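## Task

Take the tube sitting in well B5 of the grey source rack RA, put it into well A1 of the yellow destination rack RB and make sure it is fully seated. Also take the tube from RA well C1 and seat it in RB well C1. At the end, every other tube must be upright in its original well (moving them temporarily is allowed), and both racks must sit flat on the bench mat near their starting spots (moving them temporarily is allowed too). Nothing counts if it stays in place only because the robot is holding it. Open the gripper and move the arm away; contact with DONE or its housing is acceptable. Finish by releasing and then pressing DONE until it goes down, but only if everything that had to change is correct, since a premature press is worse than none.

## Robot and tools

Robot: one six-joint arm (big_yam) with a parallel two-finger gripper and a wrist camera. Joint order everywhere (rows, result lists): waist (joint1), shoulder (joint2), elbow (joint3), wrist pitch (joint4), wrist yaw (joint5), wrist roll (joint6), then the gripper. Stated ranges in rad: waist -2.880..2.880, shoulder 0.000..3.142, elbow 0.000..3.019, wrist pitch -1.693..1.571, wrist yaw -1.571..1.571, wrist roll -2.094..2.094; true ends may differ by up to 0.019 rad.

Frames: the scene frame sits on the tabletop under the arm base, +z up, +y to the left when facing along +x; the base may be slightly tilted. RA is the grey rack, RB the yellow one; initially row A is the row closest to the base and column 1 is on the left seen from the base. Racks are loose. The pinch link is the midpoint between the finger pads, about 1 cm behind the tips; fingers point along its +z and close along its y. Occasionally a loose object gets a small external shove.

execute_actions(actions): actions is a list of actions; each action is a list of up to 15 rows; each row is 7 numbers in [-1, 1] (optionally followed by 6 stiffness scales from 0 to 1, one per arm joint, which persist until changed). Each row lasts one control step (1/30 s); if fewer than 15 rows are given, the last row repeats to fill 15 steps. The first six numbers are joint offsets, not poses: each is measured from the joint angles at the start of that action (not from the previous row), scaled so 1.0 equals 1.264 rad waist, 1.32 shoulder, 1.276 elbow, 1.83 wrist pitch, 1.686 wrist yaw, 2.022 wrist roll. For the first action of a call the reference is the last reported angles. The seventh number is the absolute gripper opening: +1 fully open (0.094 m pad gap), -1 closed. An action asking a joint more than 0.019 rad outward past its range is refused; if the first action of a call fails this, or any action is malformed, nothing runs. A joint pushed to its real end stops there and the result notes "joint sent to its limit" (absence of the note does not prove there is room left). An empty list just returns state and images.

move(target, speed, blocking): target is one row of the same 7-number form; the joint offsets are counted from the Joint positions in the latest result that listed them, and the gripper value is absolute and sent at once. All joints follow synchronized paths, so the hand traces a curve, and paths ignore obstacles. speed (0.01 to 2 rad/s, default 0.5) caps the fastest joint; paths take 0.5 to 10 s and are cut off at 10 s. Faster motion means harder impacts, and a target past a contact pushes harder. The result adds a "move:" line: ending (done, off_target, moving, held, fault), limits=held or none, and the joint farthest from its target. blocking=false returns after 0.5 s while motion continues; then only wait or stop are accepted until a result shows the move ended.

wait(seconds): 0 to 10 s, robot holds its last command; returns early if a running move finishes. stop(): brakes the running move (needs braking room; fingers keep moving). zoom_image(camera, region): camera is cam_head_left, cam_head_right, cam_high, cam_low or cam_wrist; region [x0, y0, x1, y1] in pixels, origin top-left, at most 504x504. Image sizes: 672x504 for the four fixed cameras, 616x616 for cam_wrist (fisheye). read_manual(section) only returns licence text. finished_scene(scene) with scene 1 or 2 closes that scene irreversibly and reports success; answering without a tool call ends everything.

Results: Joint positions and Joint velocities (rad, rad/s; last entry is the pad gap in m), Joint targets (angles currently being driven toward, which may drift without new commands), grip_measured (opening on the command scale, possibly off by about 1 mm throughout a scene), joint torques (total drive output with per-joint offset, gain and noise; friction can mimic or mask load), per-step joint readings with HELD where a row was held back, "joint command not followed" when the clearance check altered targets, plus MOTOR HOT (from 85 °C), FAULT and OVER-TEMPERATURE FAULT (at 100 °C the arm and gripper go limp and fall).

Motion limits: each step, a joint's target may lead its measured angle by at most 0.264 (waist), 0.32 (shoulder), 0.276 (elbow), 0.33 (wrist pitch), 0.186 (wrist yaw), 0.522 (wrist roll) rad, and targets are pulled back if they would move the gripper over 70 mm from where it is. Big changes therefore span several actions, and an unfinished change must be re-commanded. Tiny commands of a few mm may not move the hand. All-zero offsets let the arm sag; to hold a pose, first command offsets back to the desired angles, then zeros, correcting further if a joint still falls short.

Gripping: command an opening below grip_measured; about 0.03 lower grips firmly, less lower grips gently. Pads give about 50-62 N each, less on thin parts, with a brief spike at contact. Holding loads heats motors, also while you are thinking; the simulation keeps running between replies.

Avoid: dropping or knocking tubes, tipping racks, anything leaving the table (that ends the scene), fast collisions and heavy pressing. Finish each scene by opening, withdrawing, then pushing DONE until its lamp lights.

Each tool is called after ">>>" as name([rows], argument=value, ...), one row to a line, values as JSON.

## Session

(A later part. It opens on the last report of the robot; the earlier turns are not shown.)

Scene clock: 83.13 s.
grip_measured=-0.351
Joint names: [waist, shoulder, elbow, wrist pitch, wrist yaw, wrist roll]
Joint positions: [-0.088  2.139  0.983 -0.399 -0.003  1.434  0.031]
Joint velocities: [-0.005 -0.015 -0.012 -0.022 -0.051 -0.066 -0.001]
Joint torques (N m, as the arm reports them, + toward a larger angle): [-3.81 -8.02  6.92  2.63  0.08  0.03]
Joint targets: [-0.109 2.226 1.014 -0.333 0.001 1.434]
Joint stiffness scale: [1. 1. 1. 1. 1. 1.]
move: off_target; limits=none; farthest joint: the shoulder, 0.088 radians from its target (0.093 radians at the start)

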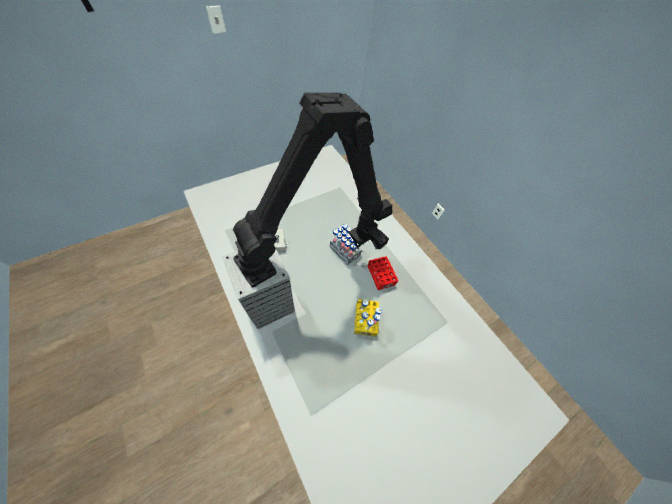

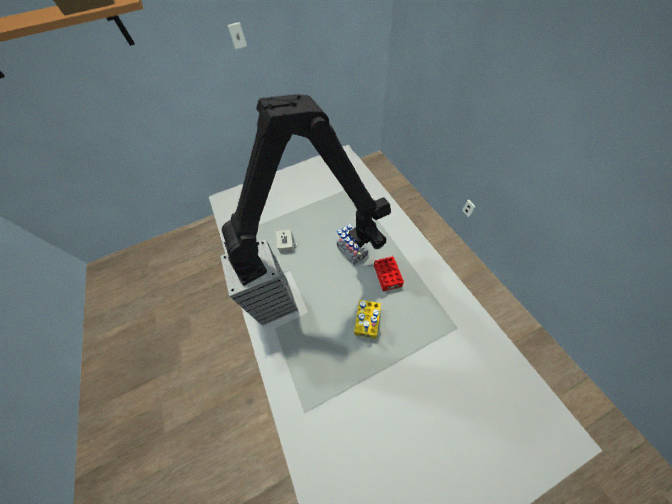

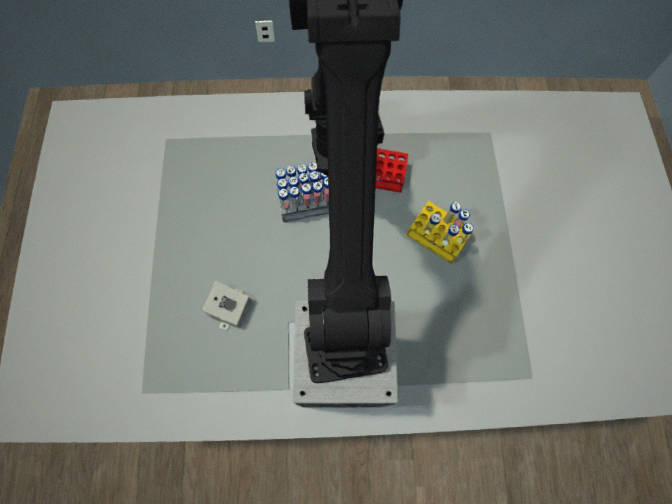

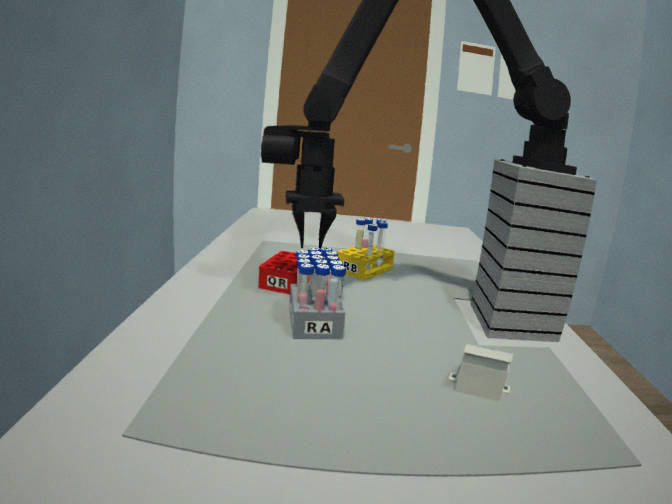

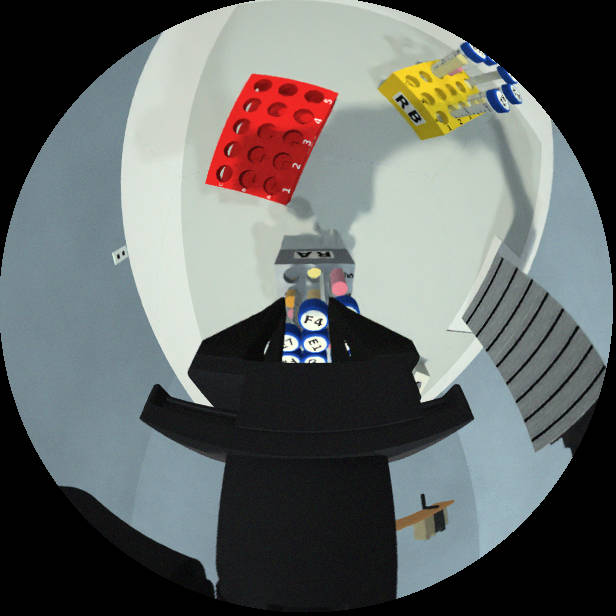

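>>> move(target=[0,-0.02,0.015,0.005,0,0,-0.35], speed=0.1)

>>> move(target=[-0.048,0,0.015,0.01,0,0,-0.35], speed=0.1)

>>> move(target=[0,0.07,0.025,0.035,0,0,-0.35], speed=0.1)

Scene clock: 90.97 s.
grip_measured=-0.351
Joint names: [waist, shoulder, elbow, wrist pitch, wrist yaw, wrist roll]
Joint positions: [-0.088  2.129  0.983 -0.401 -0.004  1.434  0.031]
Joint velocities: [-0.005  0.005  0.002 -0.002  0.022 -0.022  0.001]
Joint torques (N m, as the arm reports them, + toward a larger angle): [ -2.63 -16.34   5.98   0.85   0.03  -0.01]
Joint targets: [-0.088 2.112 1.002 -0.390 -0.002 1.434]
Joint stiffness scale: [1. 1. 1. 1. 1. 1.]
move: done; limits=none; farthest joint: the elbow, 0.020 radians from its target (0.019 radians at the start)

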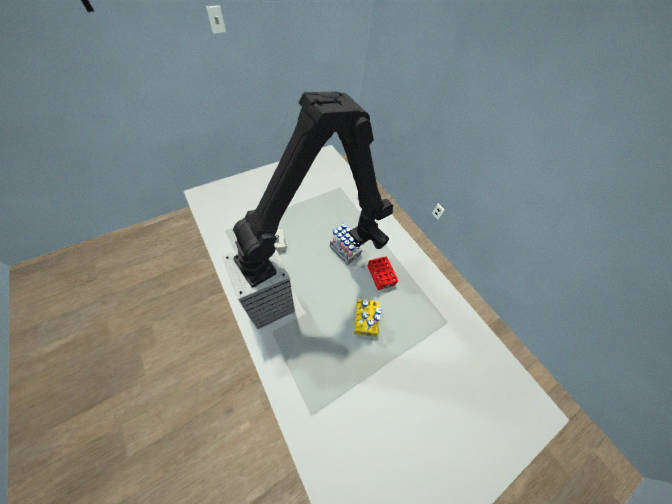

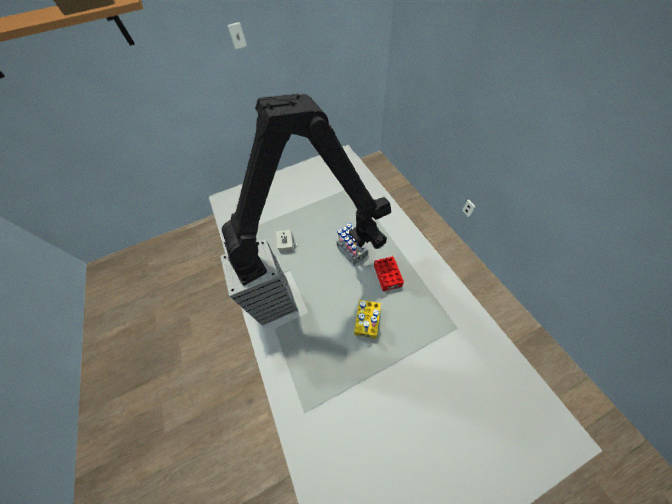

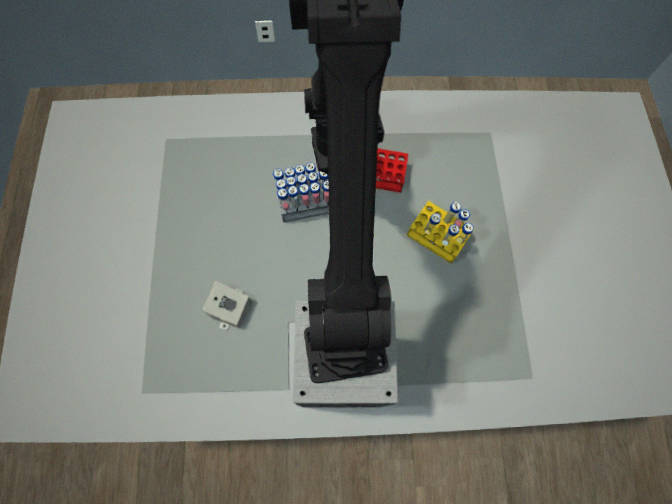

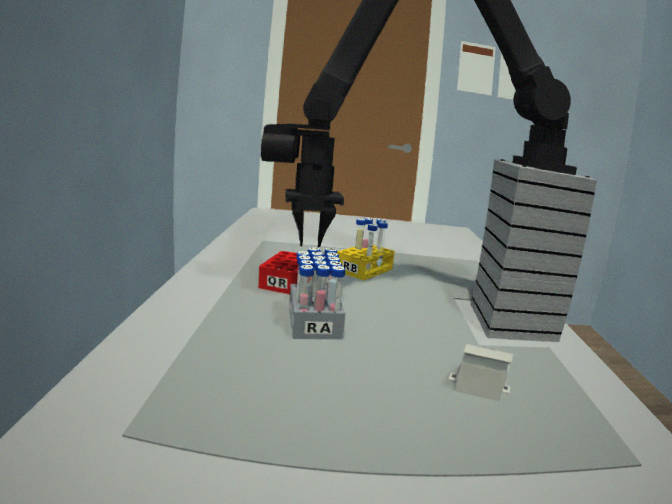

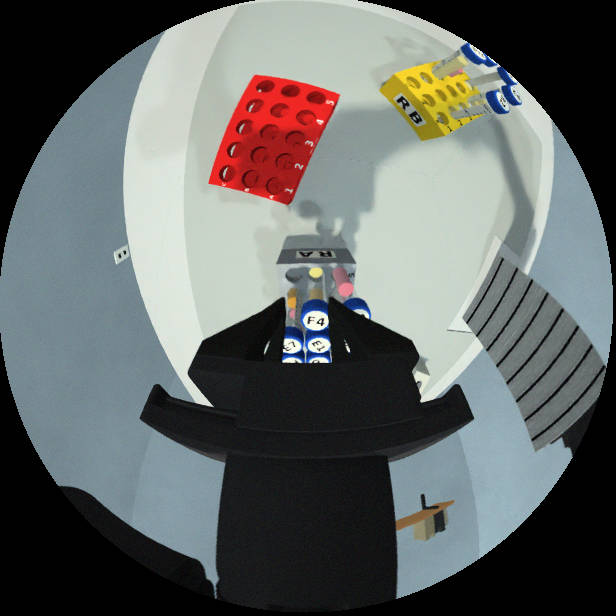

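Scene clock: 91.90 s.
grip_measured=-0.351
Joint names: [waist, shoulder, elbow, wrist pitch, wrist yaw, wrist roll]
Joint positions: [-0.139  2.129  0.983 -0.401 -0.004  1.434  0.031]
Joint velocities: [ 0.005  0.005 -0.007 -0.007  0.095 -0.066  0.   ]
Joint torques (N m, as the arm reports them, + toward a larger angle): [ -3.62 -14.52   5.81   0.96  -0.06   0.  ]
Joint targets: [-0.149 2.129 1.002 -0.383 -0.004 1.434]
Joint stiffness scale: [1. 1. 1. 1. 1. 1.]
move: done; limits=none; farthest joint: the elbow, 0.020 radians from its target (0.020 radians at the start)

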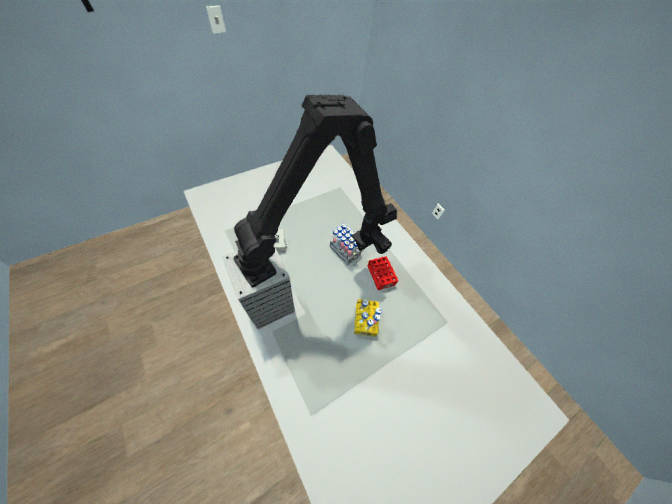

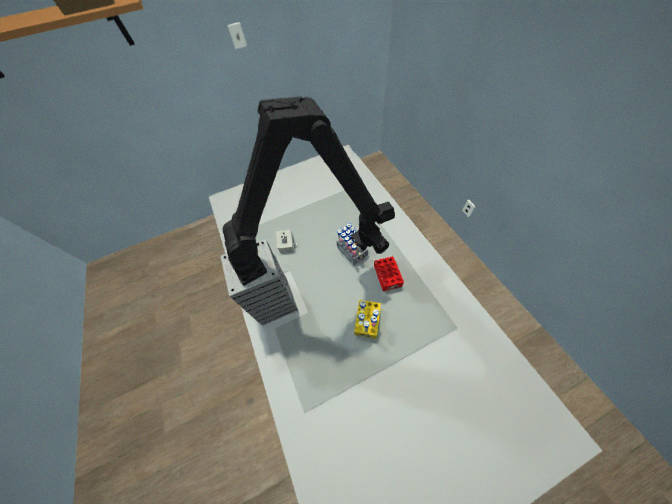

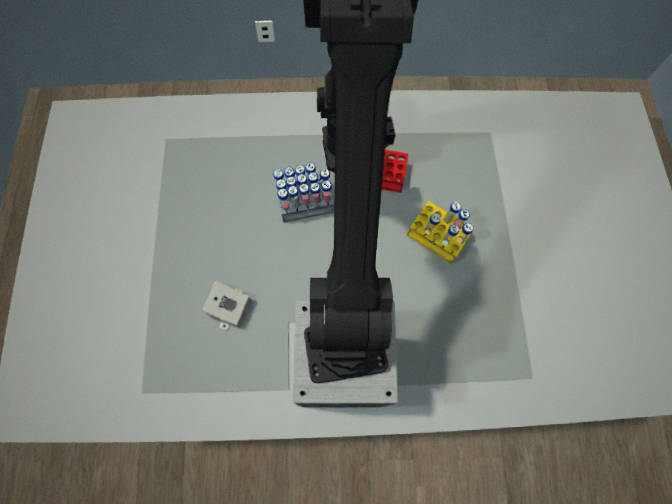

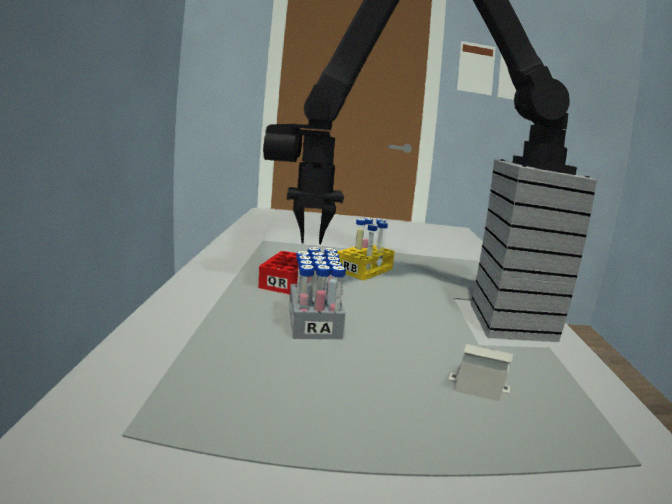

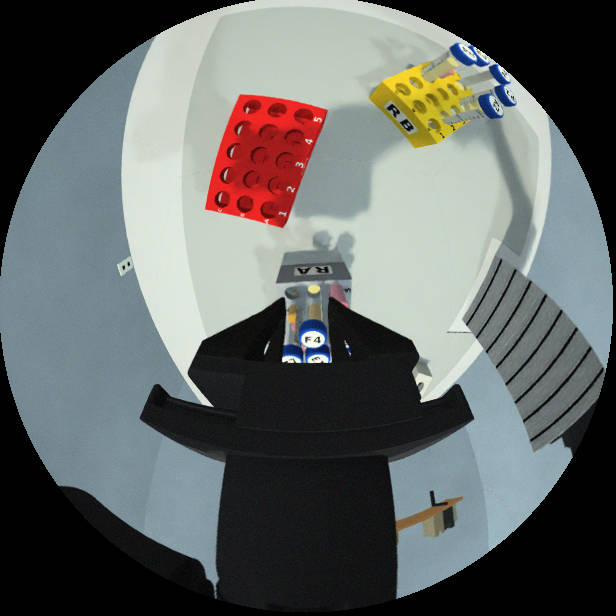

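Scene clock: 93.17 s.
grip_measured=-0.351
Joint names: [waist, shoulder, elbow, wrist pitch, wrist yaw, wrist roll]
Joint positions: [-0.139  2.208  0.994 -0.354 -0.004  1.434  0.031]
Joint velocities: [-0.005 -0.015 -0.012 -0.002  0.037  0.007 -0.   ]
Joint torques (N m, as the arm reports them, + toward a larger angle): [ -2.46 -13.5    5.4    1.    -0.05   0.  ]
Joint targets: [-0.139 2.222 1.015 -0.337 -0.004 1.434]
Joint stiffness scale: [1. 1. 1. 1. 1. 1.]
move: off_target; limits=none; farthest joint: the elbow, 0.021 radians from its target (0.032 radians at the start)

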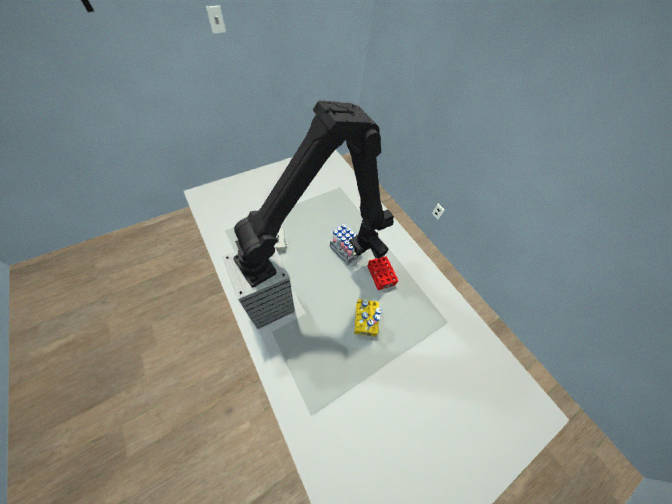

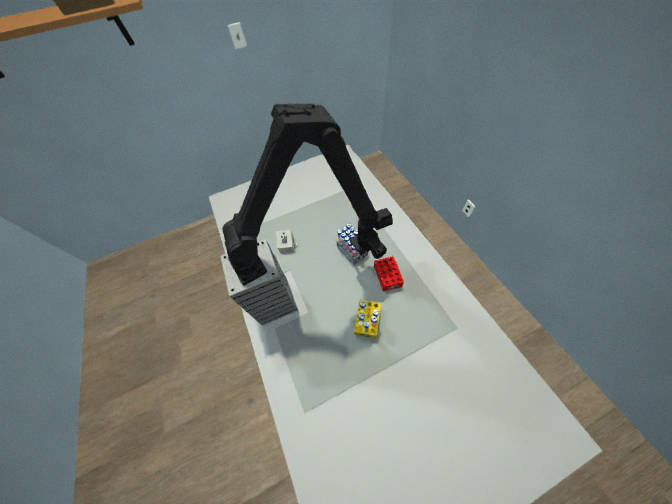

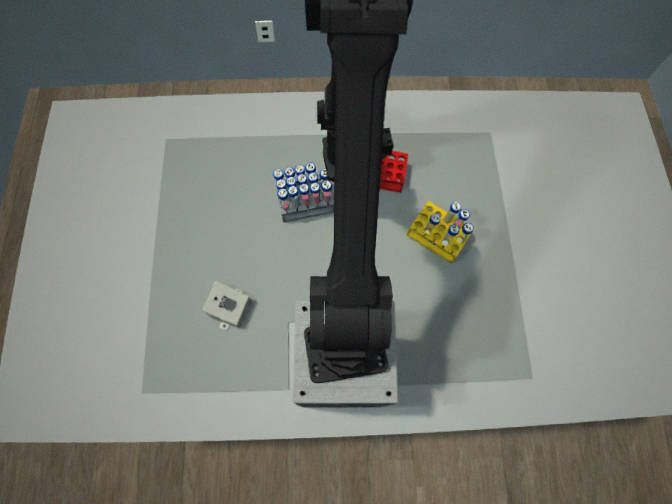

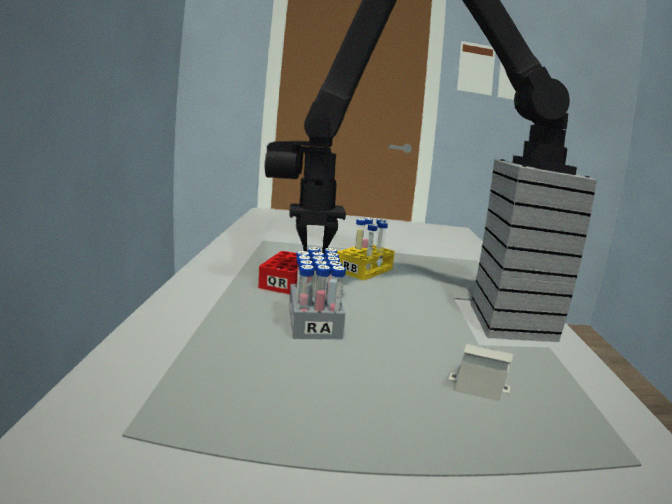

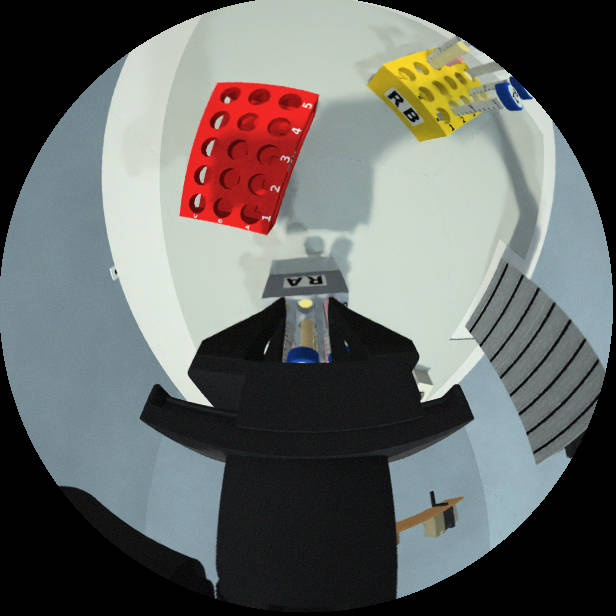

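>>> move(target=[0,-0.024,0.033,-0.012,0,0,-0.35], speed=0.1)

>>> move(target=[0.042,0,0.015,0.008,0,0,-0.35], speed=0.05)

Scene clock: 98.20 s.
grip_measured=-0.351
Joint names: [waist, shoulder, elbow, wrist pitch, wrist yaw, wrist roll]
Joint positions: [-0.139  2.189  1.017 -0.359 -0.004  1.434  0.031]
Joint velocities: [-0.005 -0.005 -0.002 -0.012 -0.037 -0.051  0.001]
Joint torques (N m, as the arm reports them, + toward a larger angle): [ -2.05 -16.35   5.76  -0.13  -0.02  -0.02]
Joint targets: [-0.139 2.176 1.036 -0.376 -0.004 1.434]
Joint stiffness scale: [1. 1. 1. 1. 1. 1.]
move: done; limits=none; farthest joint: the elbow, 0.019 radians from its target (0.042 radians at the start)

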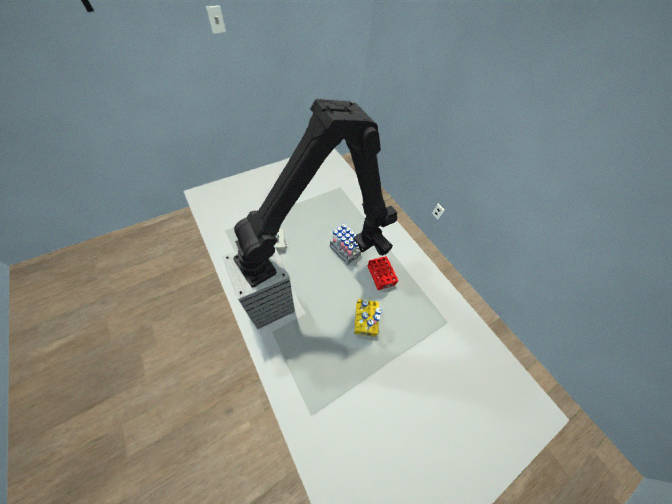

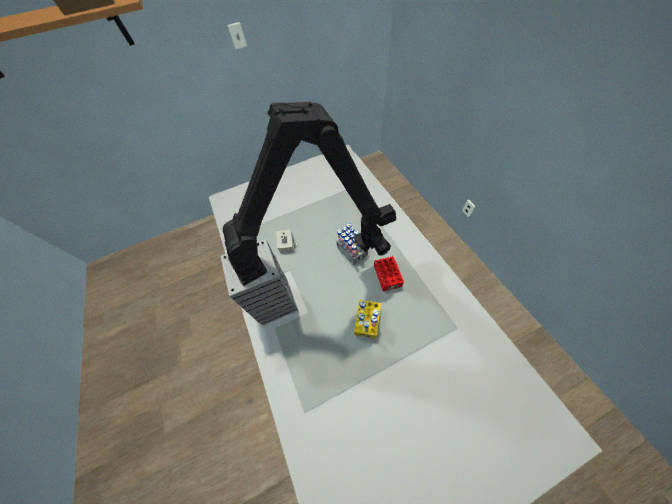

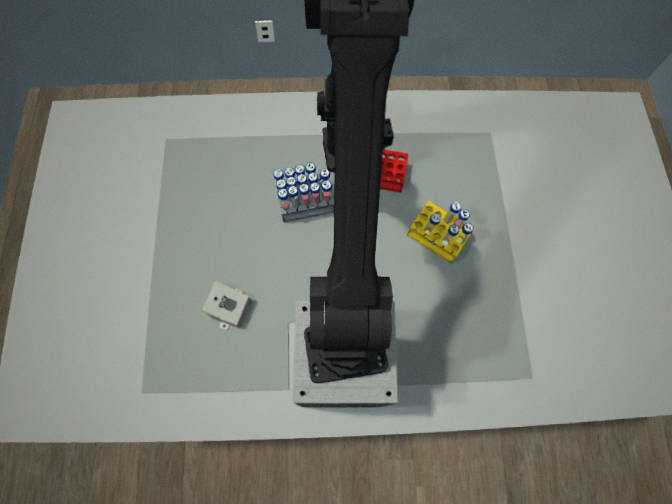

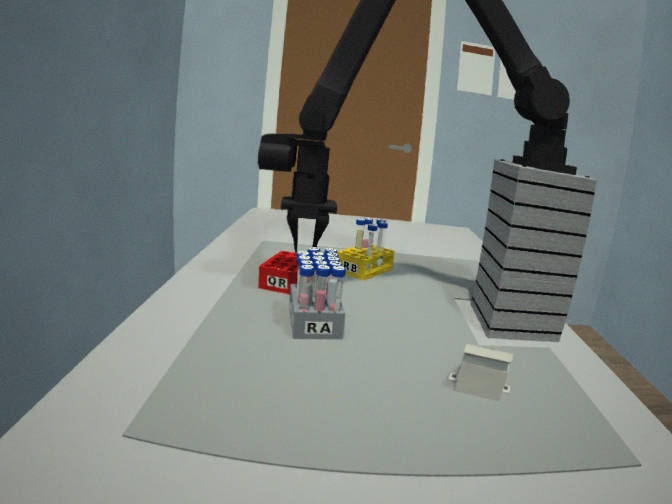

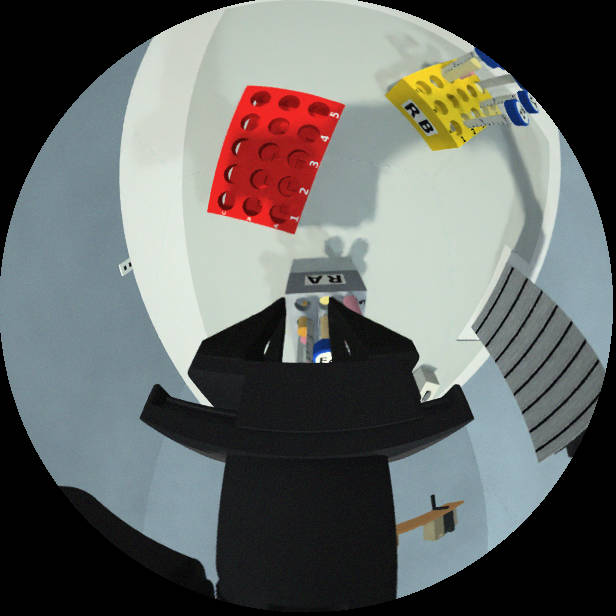

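Scene clock: 99.53 s.
grip_measured=-0.351
Joint names: [waist, shoulder, elbow, wrist pitch, wrist yaw, wrist roll]
Joint positions: [-0.101  2.189  1.017 -0.359 -0.003  1.434  0.031]
Joint velocities: [-0.005 -0.015 -0.002  0.002 -0.022  0.037 -0.001]
Joint torques (N m, as the arm reports them, + toward a larger angle): [ -0.37 -15.32   5.79   0.96  -0.06  -0.05]
Joint targets: [-0.085 2.189 1.036 -0.345 -0.004 1.434]
Joint stiffness scale: [1. 1. 1. 1. 1. 1.]
move: done; limits=none; farthest joint: the elbow, 0.019 radians from its target (0.019 radians at the start)

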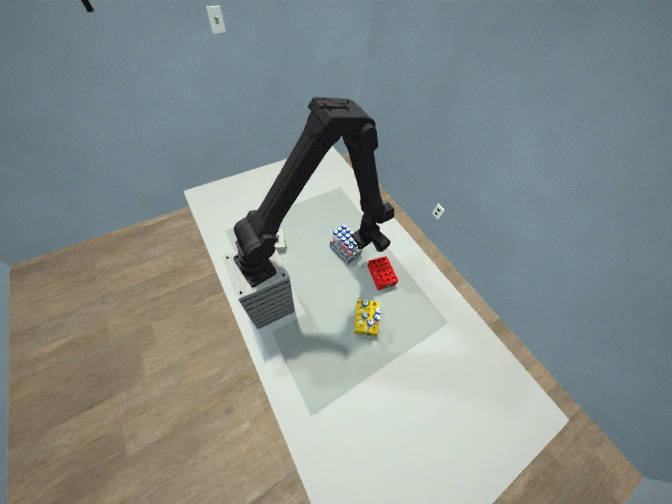

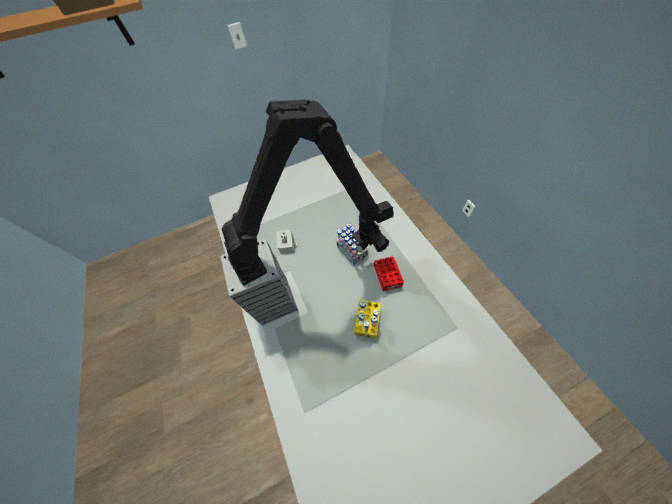

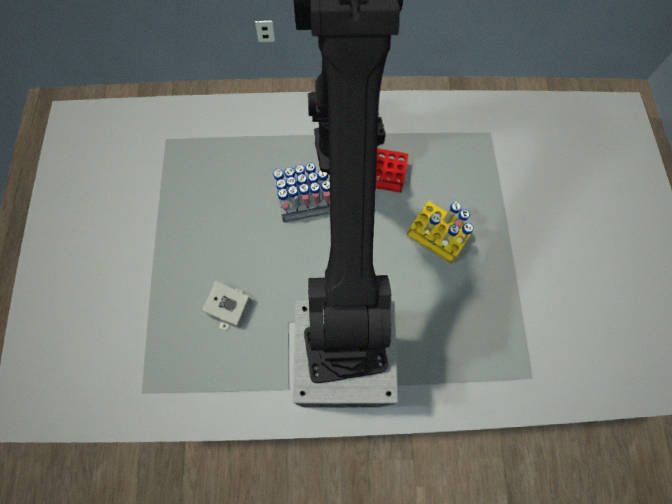

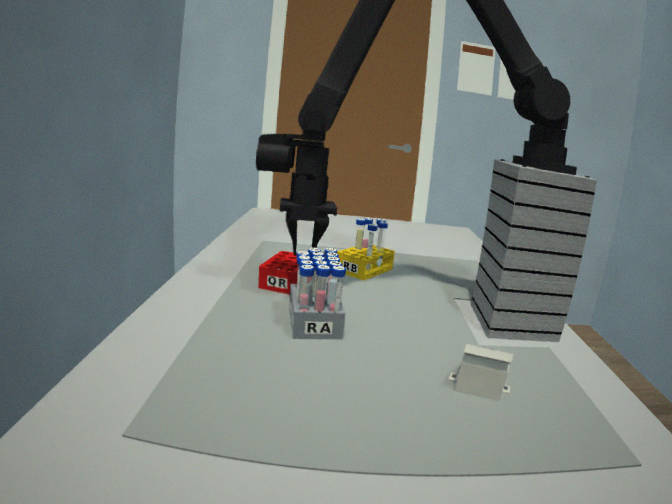

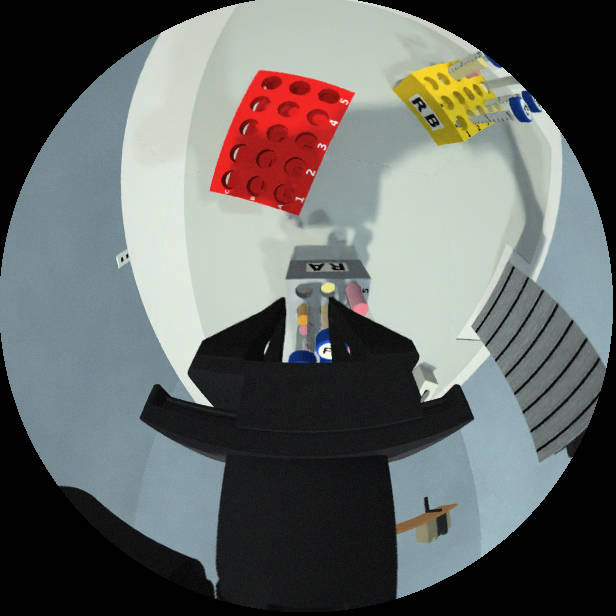

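Overshot. Back off, fix pitch.

>>> move(target=[-0.035,0,0.015,0,0,0,-0.4], speed=0.1)

>>> move(target=[0,0,0.015,-0.026,0,0,-0.4], speed=0.1)

Scene clock: 104.50 s.
grip_measured=-0.399
Joint names: [waist, shoulder, elbow, wrist pitch, wrist yaw, wrist roll]
Joint positions: [-0.135  2.189  1.017 -0.359 -0.002  1.434  0.028]
Joint velocities: [-0.005 -0.005  0.002 -0.017  0.007 -0.007  0.001]
Joint torques (N m, as the arm reports them, + toward a larger angle): [ -3.44 -15.3    6.05   0.47  -0.09   0.  ]
Joint targets: [-0.145 2.189 1.036 -0.359 -0.003 1.434]
Joint stiffness scale: [1. 1. 1. 1. 1. 1.]
move: done; limits=none; farthest joint: the elbow, 0.019 radians from its target (0.019 radians at the start)

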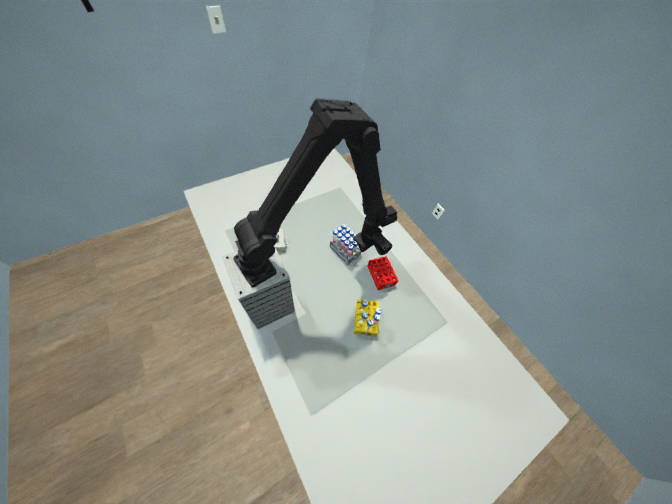

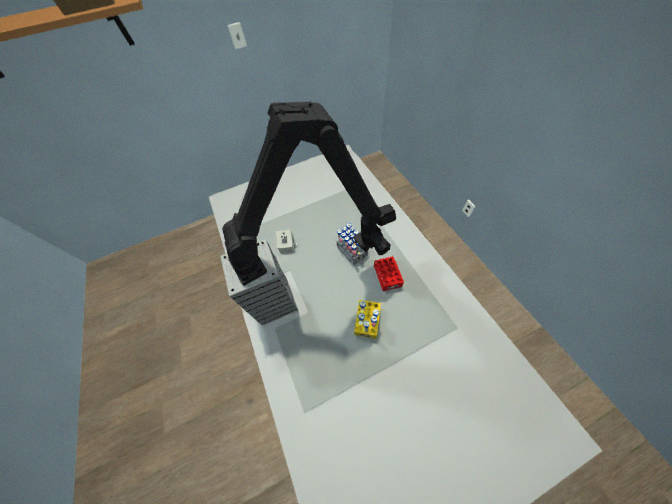

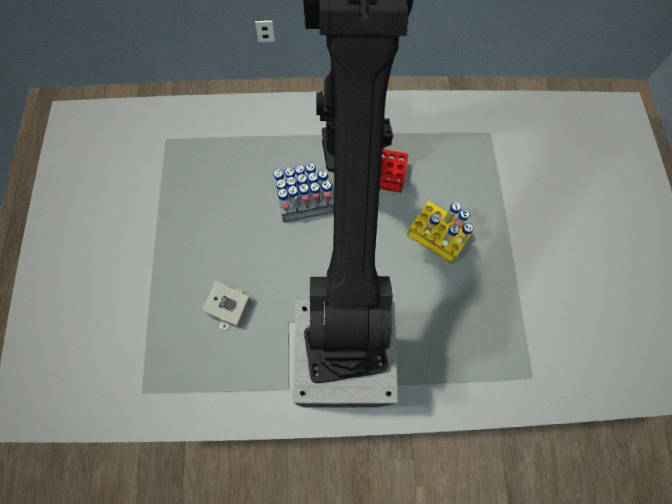

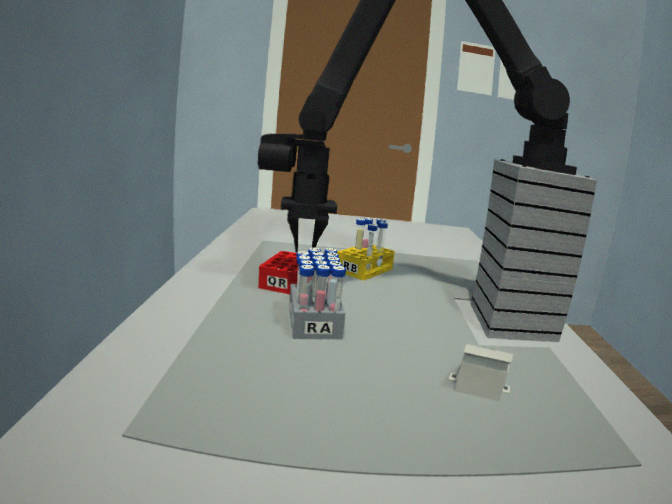

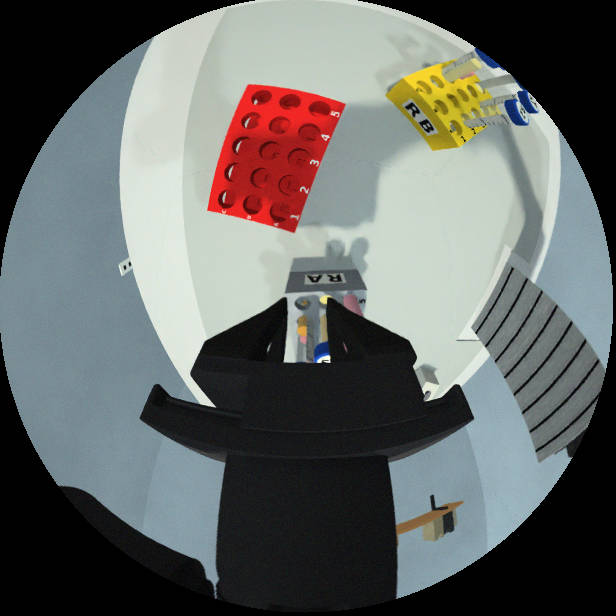

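Scene clock: 105.27 s.
grip_measured=-0.399
Joint names: [waist, shoulder, elbow, wrist pitch, wrist yaw, wrist roll]
Joint positions: [-0.135  2.189  1.017 -0.391 -0.002  1.434  0.028]
Joint velocities: [ 0.005 -0.005  0.002  0.002  0.022 -0.081  0.   ]
Joint torques (N m, as the arm reports them, + toward a larger angle): [ -1.8  -15.4    5.66  -0.21  -0.05  -0.02]
Joint targets: [-0.135 2.189 1.036 -0.407 -0.002 1.434]
Joint stiffness scale: [1. 1. 1. 1. 1. 1.]
move: done; limits=none; farthest joint: the elbow, 0.019 radians from its target (0.019 radians at the start)

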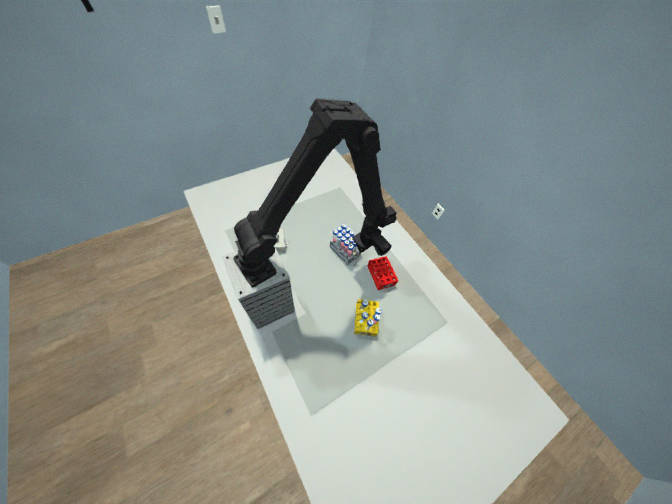

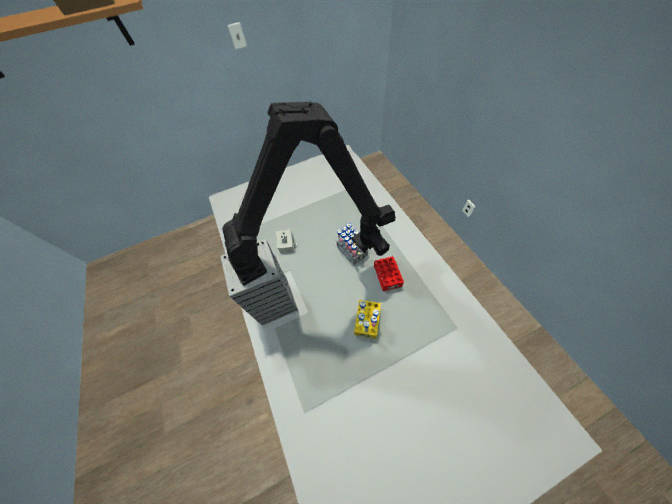

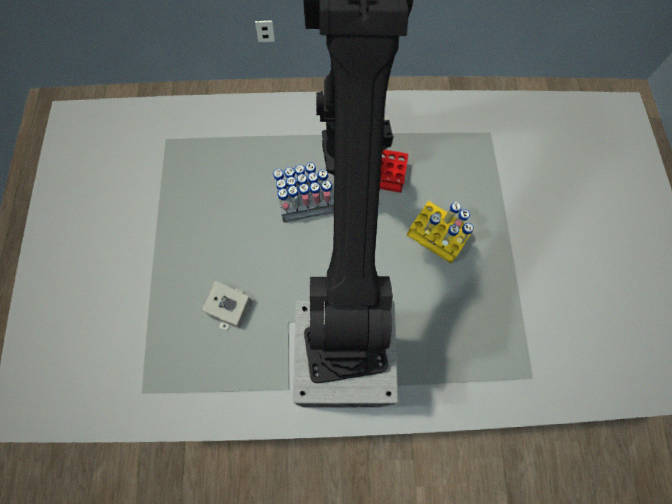

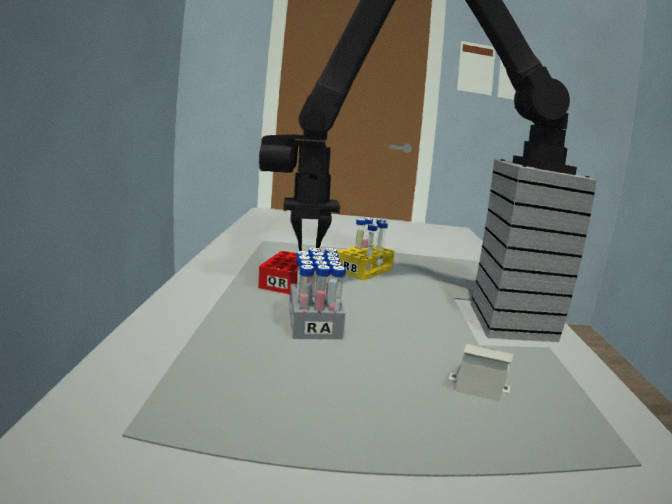

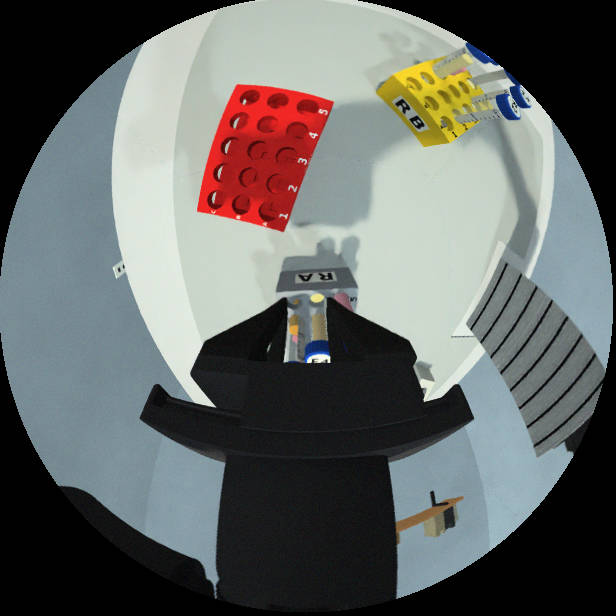

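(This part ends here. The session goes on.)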